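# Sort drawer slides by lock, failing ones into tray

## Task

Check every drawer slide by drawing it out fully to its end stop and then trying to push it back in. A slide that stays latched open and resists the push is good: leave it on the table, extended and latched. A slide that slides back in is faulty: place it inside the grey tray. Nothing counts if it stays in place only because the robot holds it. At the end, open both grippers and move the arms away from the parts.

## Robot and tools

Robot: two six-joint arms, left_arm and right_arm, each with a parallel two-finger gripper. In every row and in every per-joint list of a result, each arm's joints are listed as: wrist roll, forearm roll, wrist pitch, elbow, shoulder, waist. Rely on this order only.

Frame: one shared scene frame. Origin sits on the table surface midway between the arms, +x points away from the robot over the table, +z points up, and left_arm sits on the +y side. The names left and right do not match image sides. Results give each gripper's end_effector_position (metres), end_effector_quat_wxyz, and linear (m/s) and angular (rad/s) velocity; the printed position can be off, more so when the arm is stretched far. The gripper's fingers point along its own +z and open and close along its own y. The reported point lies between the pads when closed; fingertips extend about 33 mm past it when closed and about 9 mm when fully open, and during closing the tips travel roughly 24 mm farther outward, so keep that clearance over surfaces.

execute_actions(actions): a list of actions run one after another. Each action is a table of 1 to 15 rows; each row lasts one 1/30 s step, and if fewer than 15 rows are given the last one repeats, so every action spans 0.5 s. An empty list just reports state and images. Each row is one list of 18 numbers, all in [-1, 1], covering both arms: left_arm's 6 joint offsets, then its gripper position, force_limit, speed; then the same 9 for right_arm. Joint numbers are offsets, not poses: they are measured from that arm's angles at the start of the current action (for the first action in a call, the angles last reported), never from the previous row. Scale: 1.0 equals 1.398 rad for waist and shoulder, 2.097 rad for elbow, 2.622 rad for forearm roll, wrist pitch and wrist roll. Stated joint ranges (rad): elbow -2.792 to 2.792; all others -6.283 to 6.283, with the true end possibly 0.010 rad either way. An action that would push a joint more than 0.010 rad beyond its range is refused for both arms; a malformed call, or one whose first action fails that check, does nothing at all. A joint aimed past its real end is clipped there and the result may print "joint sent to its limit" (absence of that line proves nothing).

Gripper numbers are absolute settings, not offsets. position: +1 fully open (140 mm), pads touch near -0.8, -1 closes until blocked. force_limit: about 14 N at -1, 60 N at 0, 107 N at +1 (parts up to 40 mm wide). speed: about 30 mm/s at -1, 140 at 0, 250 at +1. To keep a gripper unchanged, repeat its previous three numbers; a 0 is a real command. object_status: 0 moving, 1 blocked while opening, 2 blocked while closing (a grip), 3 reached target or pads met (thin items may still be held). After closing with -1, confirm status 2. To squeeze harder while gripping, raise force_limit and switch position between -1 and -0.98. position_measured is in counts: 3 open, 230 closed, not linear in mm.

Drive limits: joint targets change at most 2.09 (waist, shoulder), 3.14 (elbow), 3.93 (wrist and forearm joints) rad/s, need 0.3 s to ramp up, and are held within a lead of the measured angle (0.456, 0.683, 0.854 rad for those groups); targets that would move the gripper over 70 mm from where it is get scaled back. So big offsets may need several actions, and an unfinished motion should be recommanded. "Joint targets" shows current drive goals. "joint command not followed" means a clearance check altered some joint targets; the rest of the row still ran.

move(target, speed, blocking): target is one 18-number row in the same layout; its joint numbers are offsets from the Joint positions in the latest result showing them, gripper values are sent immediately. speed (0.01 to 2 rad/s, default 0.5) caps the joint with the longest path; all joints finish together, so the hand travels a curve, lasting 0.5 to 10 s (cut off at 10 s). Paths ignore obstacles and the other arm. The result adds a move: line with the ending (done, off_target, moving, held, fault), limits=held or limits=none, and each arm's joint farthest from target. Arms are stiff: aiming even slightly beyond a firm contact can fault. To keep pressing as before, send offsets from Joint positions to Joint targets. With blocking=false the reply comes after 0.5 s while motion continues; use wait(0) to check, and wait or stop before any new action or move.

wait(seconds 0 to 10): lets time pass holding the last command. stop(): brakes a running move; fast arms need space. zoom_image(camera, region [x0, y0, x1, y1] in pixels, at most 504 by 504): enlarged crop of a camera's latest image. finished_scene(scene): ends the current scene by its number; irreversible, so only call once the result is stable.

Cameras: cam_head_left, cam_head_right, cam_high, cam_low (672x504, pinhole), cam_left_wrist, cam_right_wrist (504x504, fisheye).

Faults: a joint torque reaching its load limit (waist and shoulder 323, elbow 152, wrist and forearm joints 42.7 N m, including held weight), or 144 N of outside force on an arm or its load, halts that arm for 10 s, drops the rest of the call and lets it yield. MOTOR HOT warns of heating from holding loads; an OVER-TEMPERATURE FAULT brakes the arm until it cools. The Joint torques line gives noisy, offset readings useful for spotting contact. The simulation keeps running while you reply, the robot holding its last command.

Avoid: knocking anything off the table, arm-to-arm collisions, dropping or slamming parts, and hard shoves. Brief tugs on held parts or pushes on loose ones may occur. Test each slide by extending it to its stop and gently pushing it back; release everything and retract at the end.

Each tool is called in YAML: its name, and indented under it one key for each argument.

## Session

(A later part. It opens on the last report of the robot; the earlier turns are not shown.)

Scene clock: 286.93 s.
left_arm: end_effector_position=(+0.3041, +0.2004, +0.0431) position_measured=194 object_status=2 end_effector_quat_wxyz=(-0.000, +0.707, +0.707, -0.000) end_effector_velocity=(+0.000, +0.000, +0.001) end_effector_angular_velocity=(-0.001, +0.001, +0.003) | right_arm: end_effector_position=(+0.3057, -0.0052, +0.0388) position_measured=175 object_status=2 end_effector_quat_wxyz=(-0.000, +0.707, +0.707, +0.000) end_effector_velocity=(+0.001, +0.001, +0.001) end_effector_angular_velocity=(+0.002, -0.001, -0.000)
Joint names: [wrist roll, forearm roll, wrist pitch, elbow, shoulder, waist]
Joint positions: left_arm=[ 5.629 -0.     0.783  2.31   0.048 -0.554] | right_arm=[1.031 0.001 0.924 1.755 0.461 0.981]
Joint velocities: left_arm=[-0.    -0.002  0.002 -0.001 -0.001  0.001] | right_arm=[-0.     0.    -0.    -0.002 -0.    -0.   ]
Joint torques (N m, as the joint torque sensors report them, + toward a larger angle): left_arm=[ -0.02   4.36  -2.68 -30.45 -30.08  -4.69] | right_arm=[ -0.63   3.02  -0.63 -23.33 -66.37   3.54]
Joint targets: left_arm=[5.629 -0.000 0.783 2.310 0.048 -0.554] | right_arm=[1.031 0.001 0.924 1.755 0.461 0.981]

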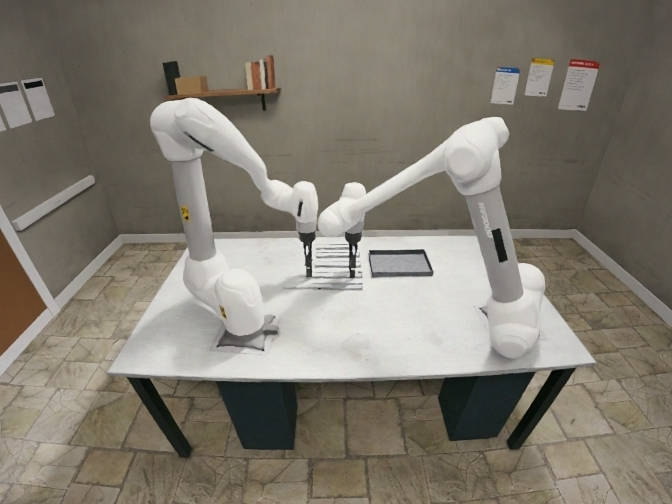

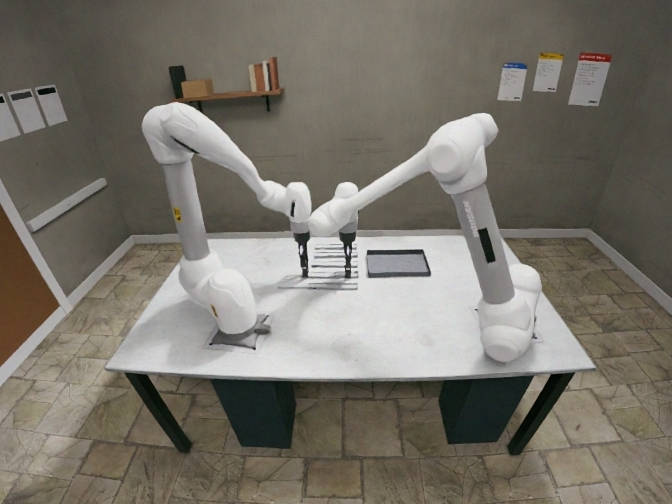

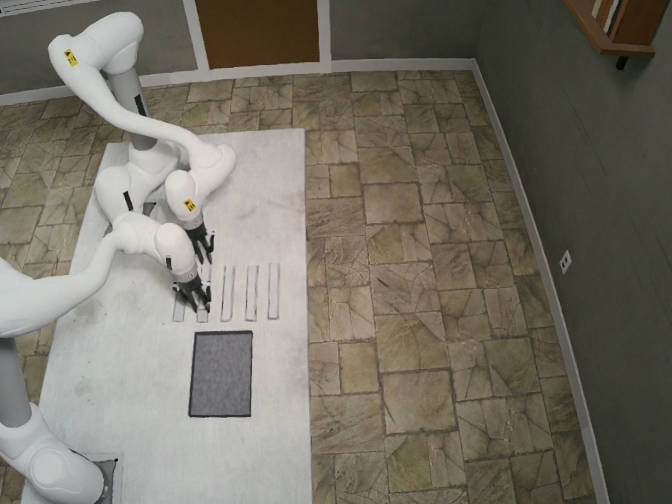

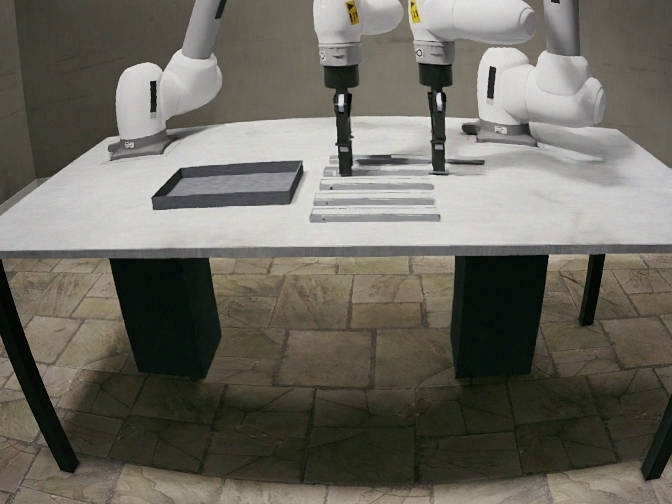

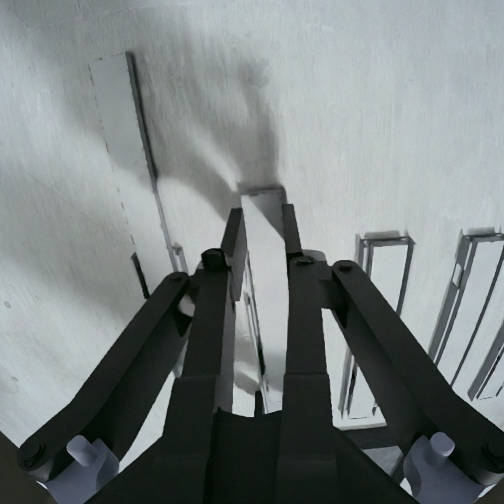

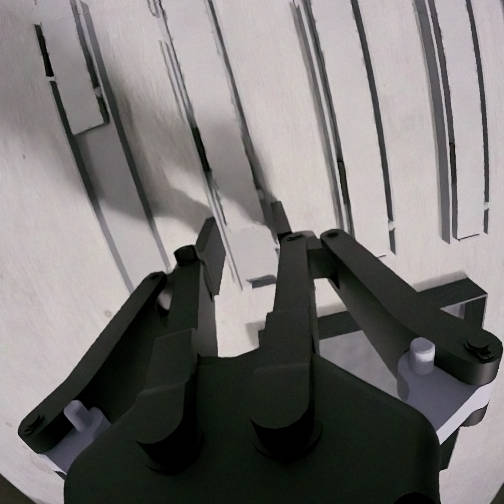

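move:
  target: [0.038,0,-0.0008,0.020,-0.0286,0.0715,-1,-0.6,-0.5,0,0,0,0,0,0,-1,0,-0.7]
  speed: 0.07

move:
  target: [0.0515,0,0,0.0177,-0.0272,0.0966,-1,-0.6,-0.5,0,0,0,0,0,0,-1,0,-0.7]
  speed: 0.07

Scene clock: 296.80 s.
left_arm: end_effector_position=(+0.3038, +0.2506, +0.0430) position_measured=194 object_status=2 end_effector_quat_wxyz=(-0.000, +0.707, +0.707, -0.000) end_effector_velocity=(-0.001, -0.000, -0.000) end_effector_angular_velocity=(+0.000, +0.001, -0.001) | right_arm: end_effector_position=(+0.3057, -0.0051, +0.0388) position_measured=175 object_status=2 end_effector_quat_wxyz=(-0.000, +0.707, +0.707, +0.000) end_effector_velocity=(-0.000, -0.000, -0.000) end_effector_angular_velocity=(-0.001, +0.000, -0.000)
Joint names: [wrist roll, forearm roll, wrist pitch, elbow, shoulder, waist]
Joint positions: left_arm=[ 5.729 -0.     0.781  2.352  0.008 -0.454] | right_arm=[1.031 0.001 0.924 1.755 0.461 0.981]
Joint velocities: left_arm=[ 0.001 -0.001  0.     0.001 -0.001 -0.001] | right_arm=[ 0.     0.    -0.     0.001  0.     0.   ]
Joint torques (N m, as the joint torque sensors report them, + toward a larger angle): left_arm=[  0.07   2.99   1.48 -21.18 -23.76  -6.07] | right_arm=[ -0.86   3.53   0.28 -21.39 -66.55   4.8 ]
Joint targets: left_arm=[5.729 -0.000 0.781 2.352 0.008 -0.454] | right_arm=[1.031 0.001 0.924 1.755 0.461 0.981]
move: done; limits=none; left_arm: farthest joint: the waist, 0.000 radians from its target (0.100 radians at the start); right_arm: farthest joint: the waist, 0.000 radians from its target (0.000 radians at the start)

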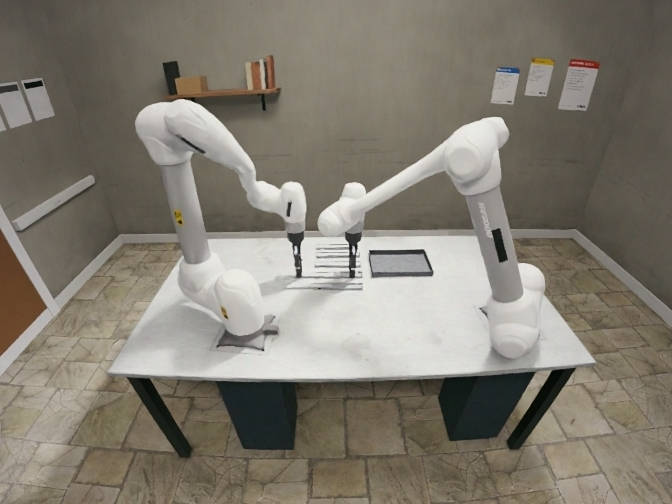

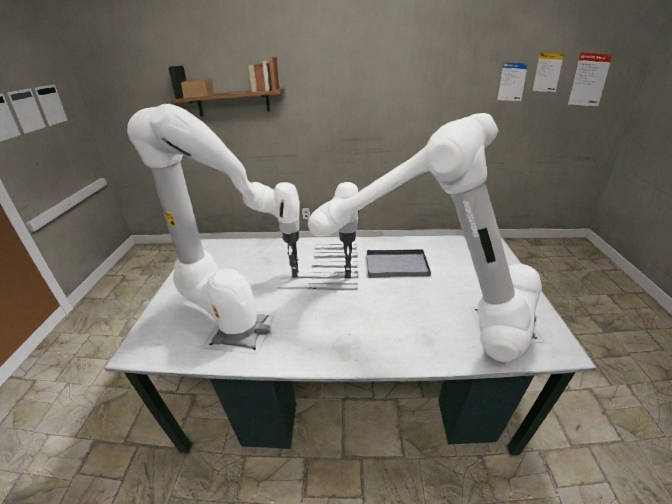

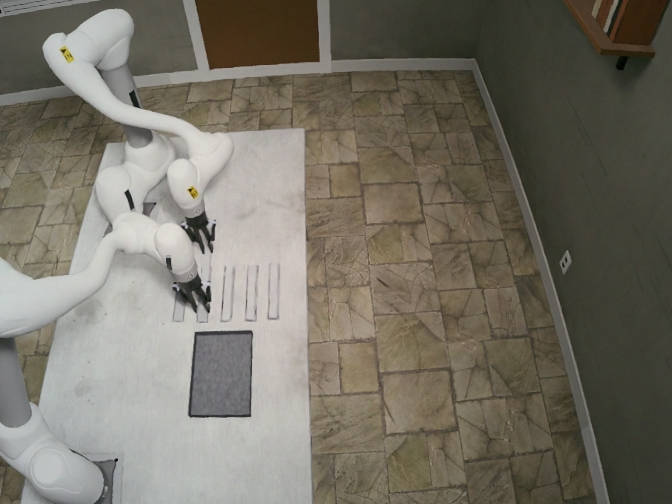

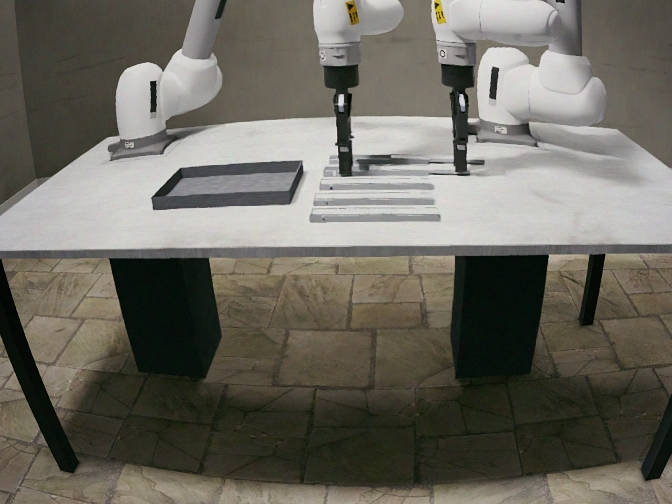

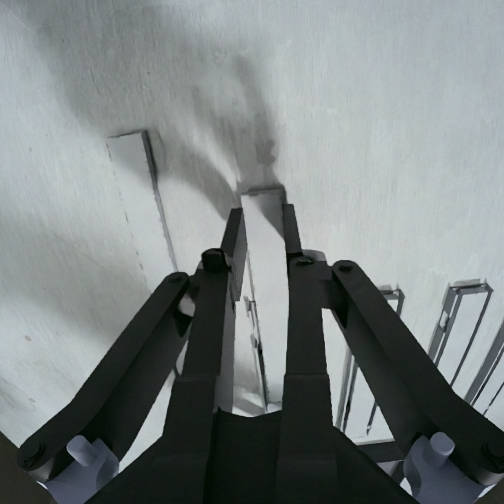

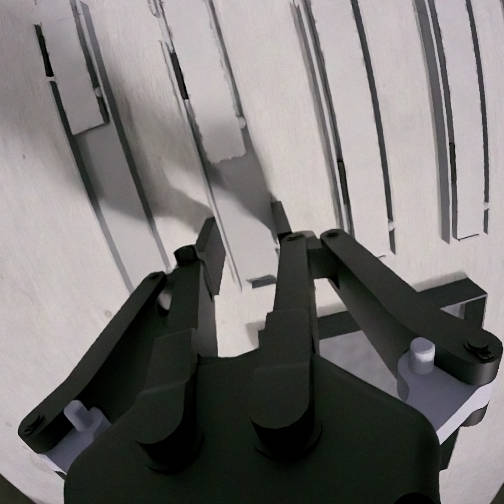

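Scene clock: 299.03 s.
left_arm: end_effector_position=(+0.3039, +0.3097, +0.0431) position_measured=194 object_status=2 end_effector_quat_wxyz=(+0.000, +0.707, +0.707, +0.000) end_effector_velocity=(-0.000, +0.001, +0.000) end_effector_angular_velocity=(+0.000, +0.000, +0.000) | right_arm: end_effector_position=(+0.3058, -0.0051, +0.0388) position_measured=175 object_status=2 end_effector_quat_wxyz=(-0.000, +0.707, +0.707, +0.000) end_effector_velocity=(-0.001, -0.000, -0.001) end_effector_angular_velocity=(-0.001, +0.001, +0.000)
Joint names: [wrist roll, forearm roll, wrist pitch, elbow, shoulder, waist]
Joint positions: left_arm=[ 5.864 -0.     0.781  2.389 -0.03  -0.319] | right_arm=[1.031 0.001 0.924 1.755 0.461 0.981]
Joint velocities: left_arm=[ 0.001 -0.     0.001  0.    -0.     0.001] | right_arm=[-0.     0.001  0.     0.001  0.     0.   ]
Joint torques (N m, as the joint torque sensors report them, + toward a larger angle): left_arm=[ -0.12  12.47   5.63 -17.76 -22.89  10.35] | right_arm=[ -0.77  -2.63  12.13  -8.39 -80.45  -8.9 ]
Joint targets: left_arm=[5.864 -0.000 0.781 2.390 -0.030 -0.319] | right_arm=[1.031 0.001 0.924 1.755 0.461 0.981]
move: done; limits=none; left_arm: farthest joint: the waist, 0.000 radians from its target (0.135 radians at the start); right_arm: farthest joint: the waist, 0.000 radians from its target (0.000 radians at the start)

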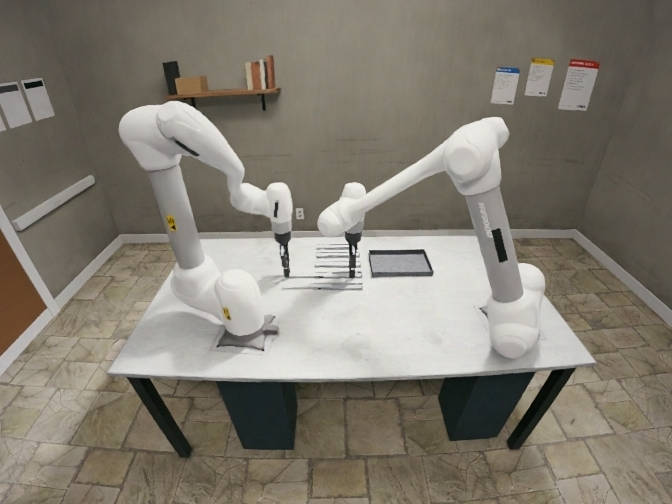

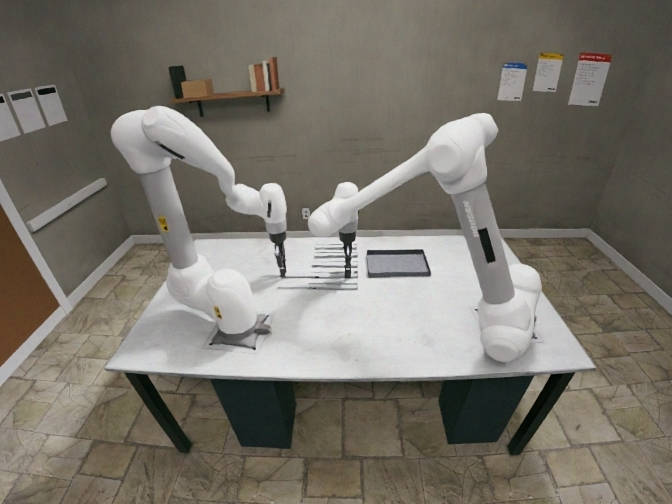

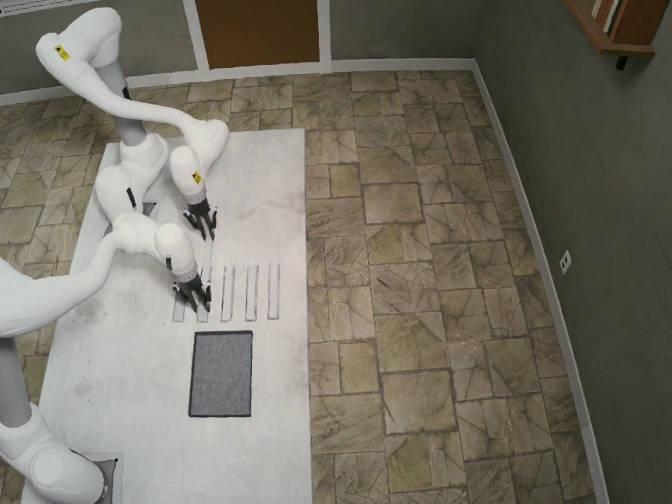

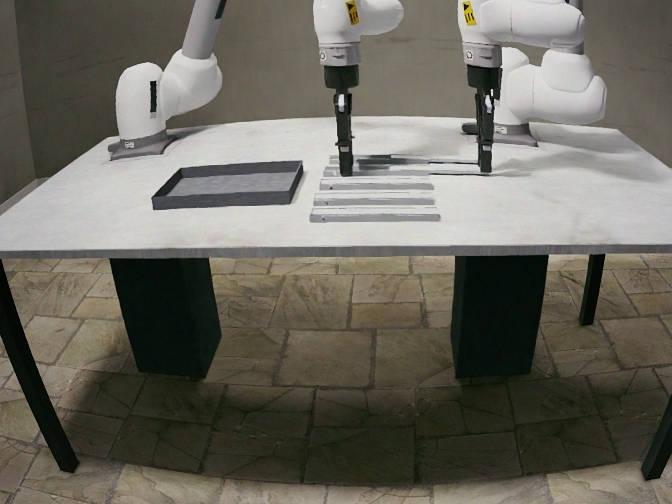

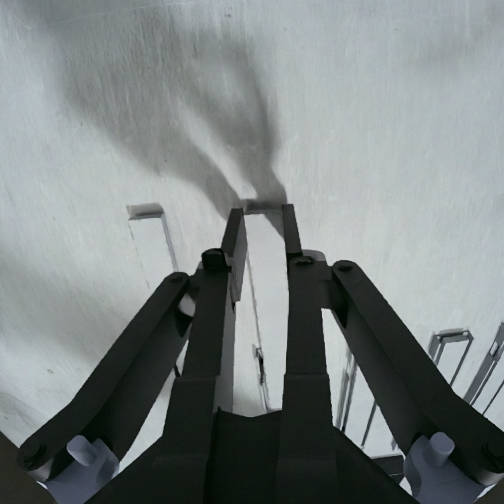

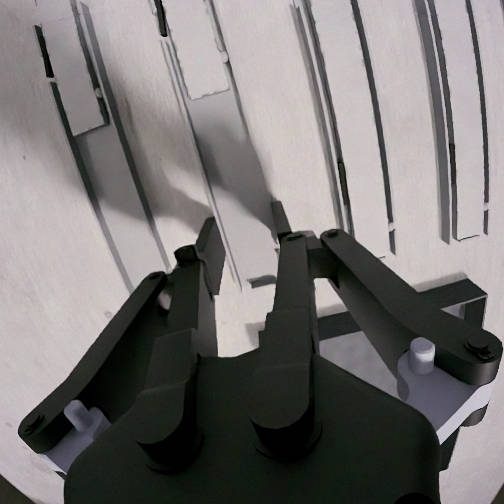

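At stop. Push back 1.5 cm.

move:
  target: [-0.013,0,0,-0.0045,0.007,-0.0245,-1,-0.6,-0.5,0,0,0,0,0,0,-1,0,-0.7]
  speed: 0.04

Scene clock: 308.77 s.
left_arm: end_effector_position=(+0.3047, +0.2950, +0.0431) position_measured=194 object_status=2 end_effector_quat_wxyz=(+0.000, +0.707, +0.707, -0.000) end_effector_velocity=(+0.002, -0.001, +0.001) end_effector_angular_velocity=(-0.002, -0.004, +0.001) | right_arm: end_effector_position=(+0.3057, -0.0052, +0.0388) position_measured=175 object_status=2 end_effector_quat_wxyz=(-0.000, +0.707, +0.707, +0.000) end_effector_velocity=(-0.001, -0.000, -0.000) end_effector_angular_velocity=(-0.000, +0.000, +0.000)
Joint names: [wrist roll, forearm roll, wrist pitch, elbow, shoulder, waist]
Joint positions: left_arm=[ 5.83  -0.     0.781  2.38  -0.02  -0.354] | right_arm=[1.031 0.001 0.924 1.755 0.461 0.981]
Joint velocities: left_arm=[-0.001 -0.001 -0.001 -0.002 -0.002 -0.   ] | right_arm=[-0.     0.    -0.     0.001 -0.     0.001]
Joint torques (N m, as the joint torque sensors report them, + toward a larger angle): left_arm=[  0.07  -7.35  -9.33 -50.06 -30.36 -23.36] | right_arm=[ -0.9    8.41 -11.53 -37.41 -56.76  17.38]
Joint targets: left_arm=[5.830 -0.000 0.781 2.380 -0.020 -0.354] | right_arm=[1.031 0.001 0.924 1.755 0.461 0.981]
move: done; limits=none; left_arm: farthest joint: the elbow, 0.001 radians from its target (0.010 radians at the start); right_arm: farthest joint: the waist, 0.000 radians from its target (0.000 radians at the start)

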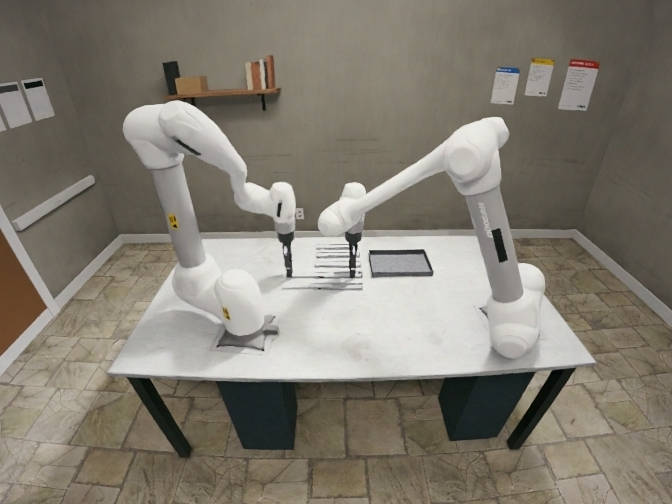

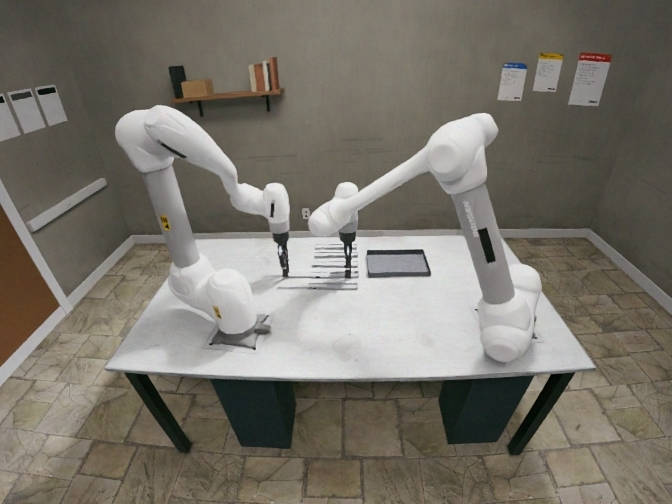

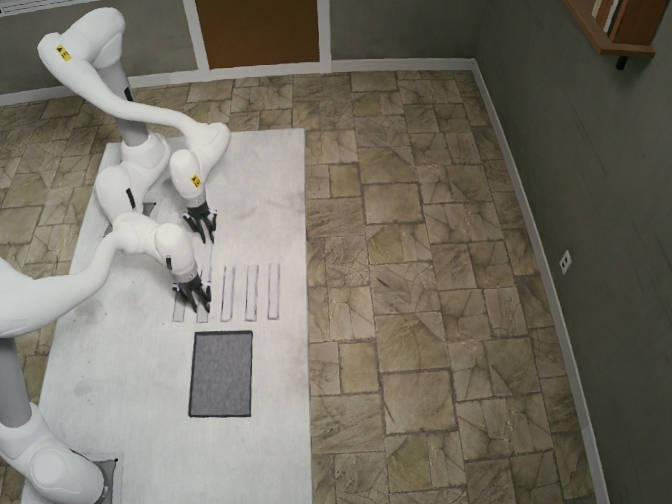

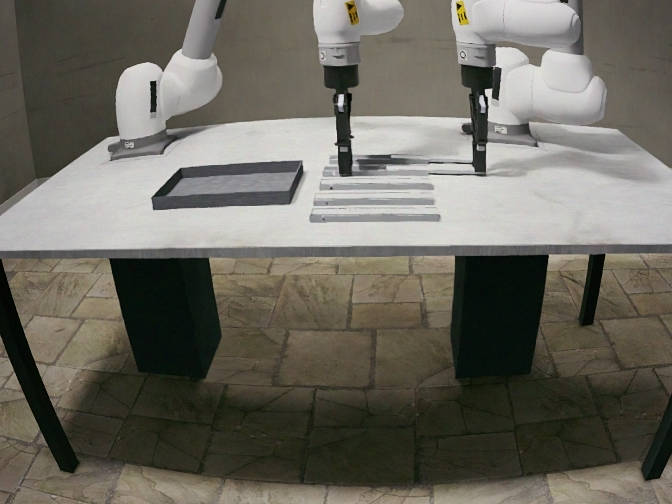

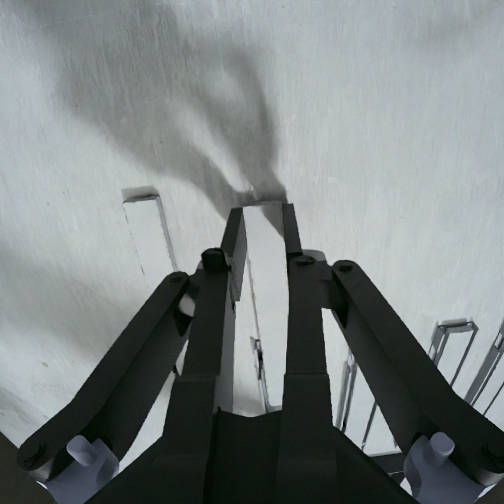

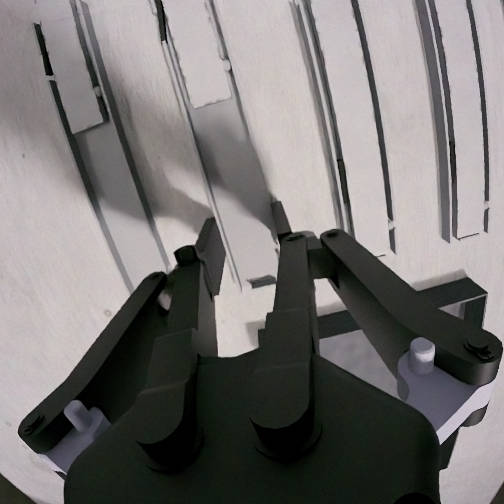

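execute_actions:
  actions:
    - [[0,0,0,0,0,0,-0.2,-0.6,0.3,0,0,0,0,0,0,-0.2,0,0.3]]
    - [[0,0,0.03,-0.015,-0.035,0,-0.2,-0.6,0.3,0,0,0.023,-0.012,-0.025,0,-0.2,0,0.3]]
    - [[0,0,0,0,0,0,-1,-0.6,0.3,0,0,0,0,0,0,-0.2,0,0.3]]

move:
  target: [-0.0637,0,0.0072,-0.1144,0.1595,-0.1187,-1,-0.6,0.3,-0.0378,0,0.014,-0.0477,0.046,-0.0712,-0.2,0,0.3]
  speed: 0.3

Scene clock: 354.47 s.
left_arm: end_effector_position=(+0.3055, +0.2945, +0.0747) position_measured=231 object_status=3 end_effector_quat_wxyz=(+0.001, +0.707, +0.707, +0.000) end_effector_velocity=(+0.001, -0.001, -0.000) end_effector_angular_velocity=(-0.000, -0.001, -0.001) | right_arm: end_effector_position=(+0.3056, -0.0054, +0.0755) position_measured=154 object_status=3 end_effector_quat_wxyz=(-0.000, +0.707, +0.707, +0.000) end_effector_velocity=(+0.000, -0.000, +0.000) end_effector_angular_velocity=(+0.000, -0.001, -0.000)
Joint names: [wrist roll, forearm roll, wrist pitch, elbow, shoulder, waist]
Joint positions: left_arm=[ 5.83  -0.     0.86   2.349 -0.069 -0.354] | right_arm=[1.031 0.001 0.984 1.73  0.426 0.981]
Joint velocities: left_arm=[ 0.     0.    -0.001 -0.001  0.001 -0.001] | right_arm=[ 0.    -0.    -0.     0.    -0.001 -0.   ]
Joint torques (N m, as the joint torque sensors report them, + toward a larger angle): left_arm=[ -0.07   3.45   0.03 -32.57 -24.26  -5.13] | right_arm=[ -0.13   3.71  -0.41 -35.84 -83.35   2.28]
Joint targets: left_arm=[5.830 -0.000 0.860 2.349 -0.069 -0.354] | right_arm=[1.031 0.001 0.984 1.730 0.426 0.981]

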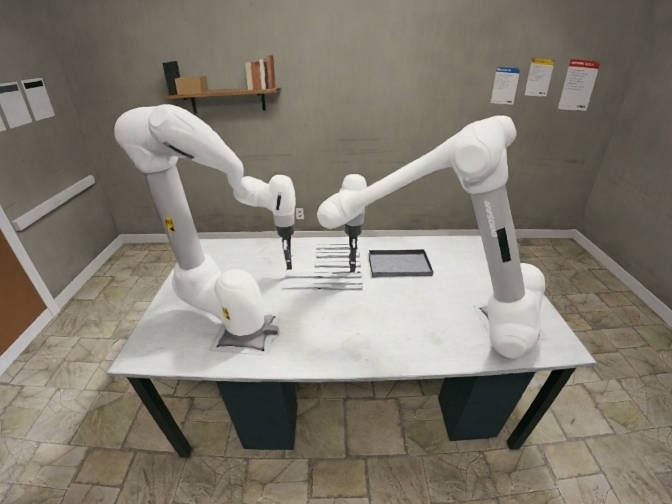

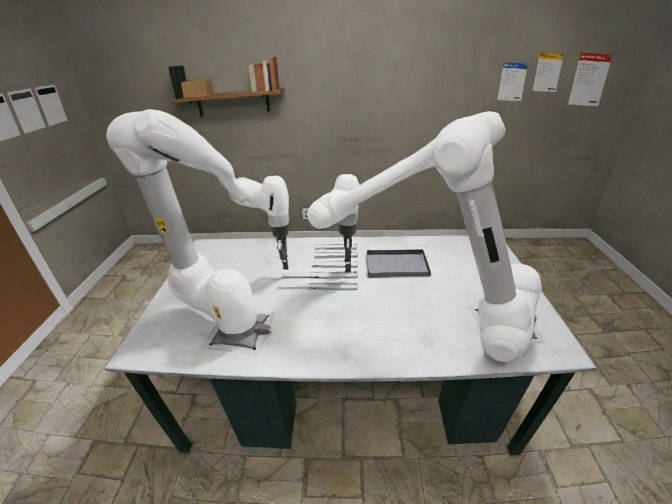

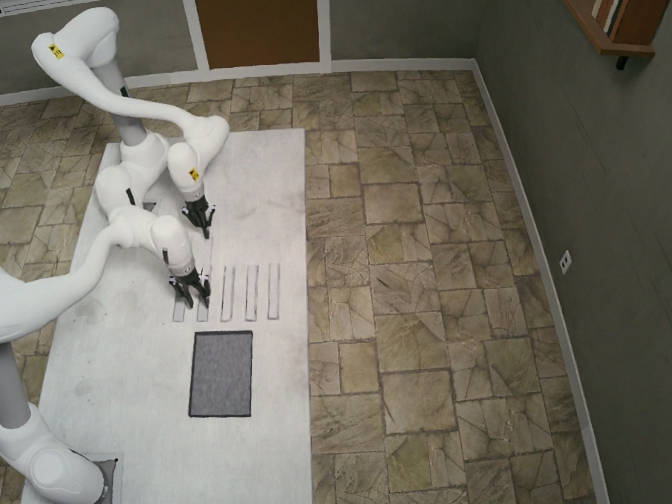

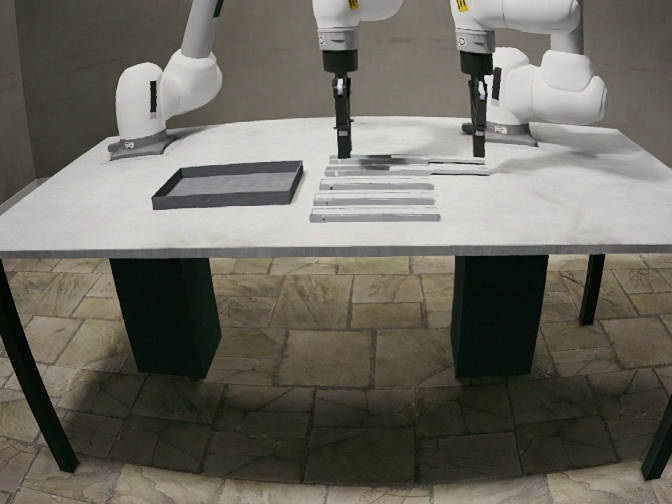

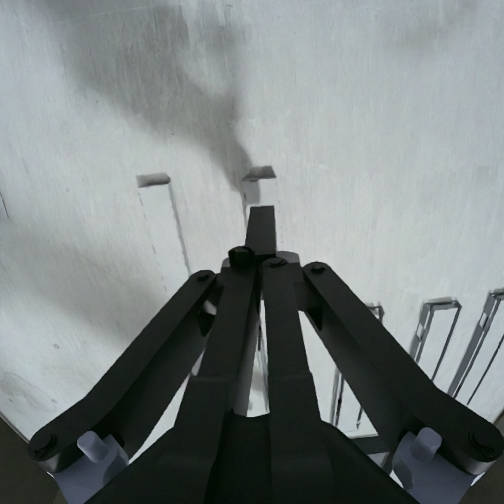

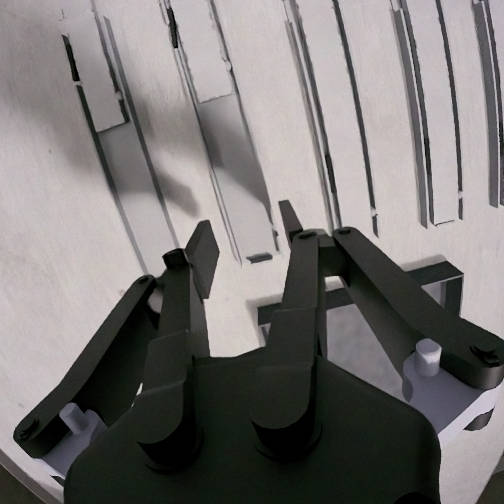

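Scene clock: 355.63 s.
left_arm: end_effector_position=(+0.3945, +0.1539, +0.0761) position_measured=231 object_status=3 end_effector_quat_wxyz=(+0.000, +0.707, +0.707, -0.000) end_effector_velocity=(+0.000, -0.000, -0.001) end_effector_angular_velocity=(+0.000, -0.001, -0.001) | right_arm: end_effector_position=(+0.3948, -0.0053, +0.0747) position_measured=154 object_status=3 end_effector_quat_wxyz=(-0.000, +0.707, +0.707, -0.000) end_effector_velocity=(+0.000, -0.001, -0.001) end_effector_angular_velocity=(-0.001, +0.001, -0.000)
Joint names: [wrist roll, forearm roll, wrist pitch, elbow, shoulder, waist]
Joint positions: left_arm=[ 5.663 -0.     0.879  2.109  0.154 -0.52 ] | right_arm=[0.932 0.001 1.021 1.63  0.491 0.881]
Joint velocities: left_arm=[-0.     0.    -0.002  0.     0.001 -0.001] | right_arm=[-0.001  0.001  0.     0.     0.001 -0.001]
Joint torques (N m, as the joint torque sensors report them, + toward a larger angle): left_arm=[ -0.12   3.31   0.12 -33.11 -46.18  -5.49] | right_arm=[ -0.13   3.66  -0.2  -36.87 -91.19   1.98]
Joint targets: left_arm=[5.663 -0.000 0.879 2.109 0.154 -0.520] | right_arm=[0.932 0.001 1.021 1.630 0.491 0.881]
move: done; limits=none; left_arm: farthest joint: the waist, 0.000 radians from its target (0.166 radians at the start); right_arm: farthest joint: the waist, 0.000 radians from its target (0.099 radians at the start)

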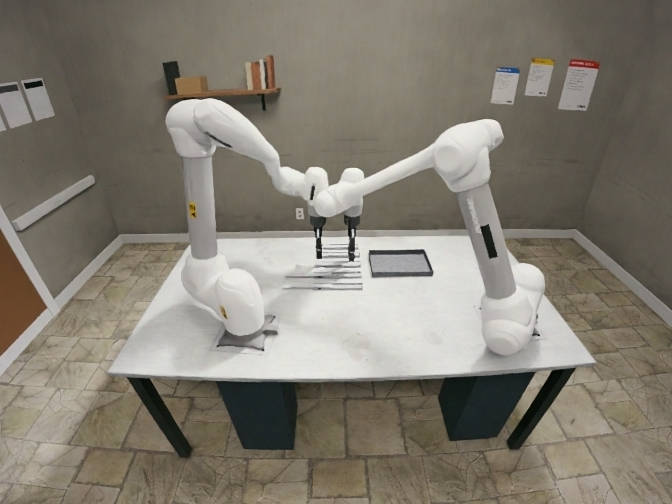

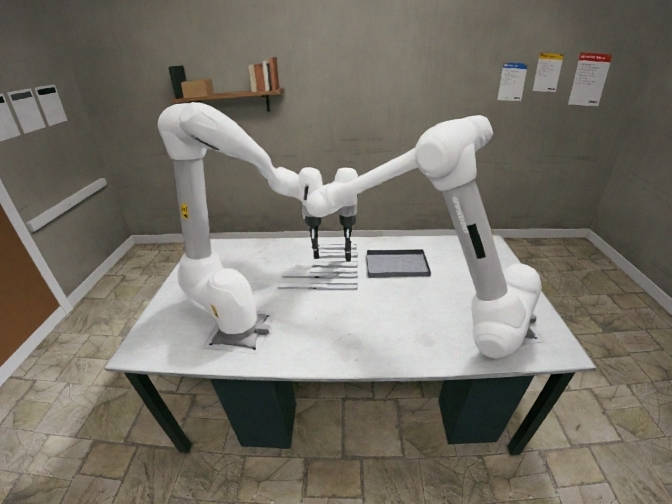

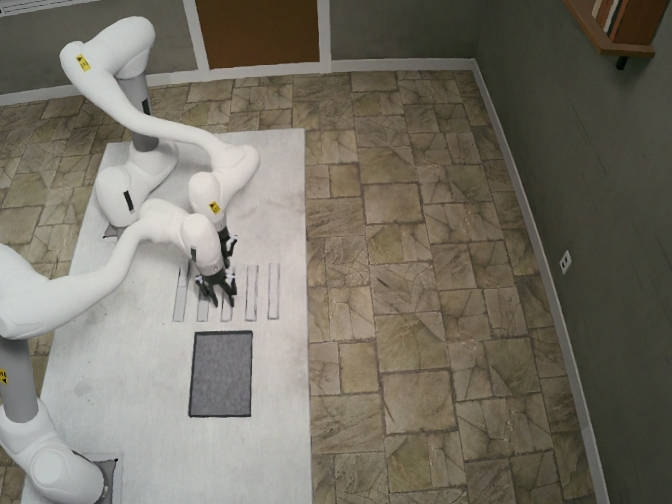

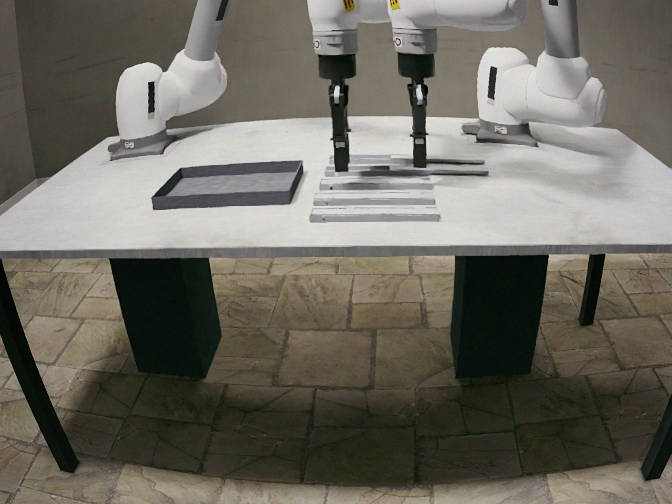

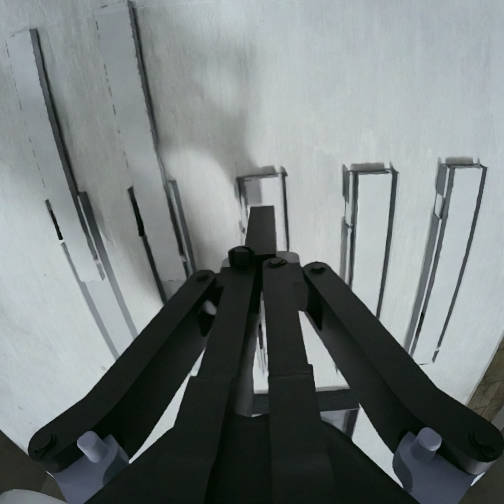

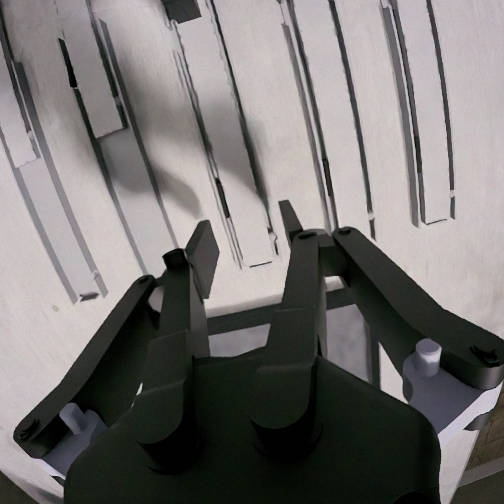

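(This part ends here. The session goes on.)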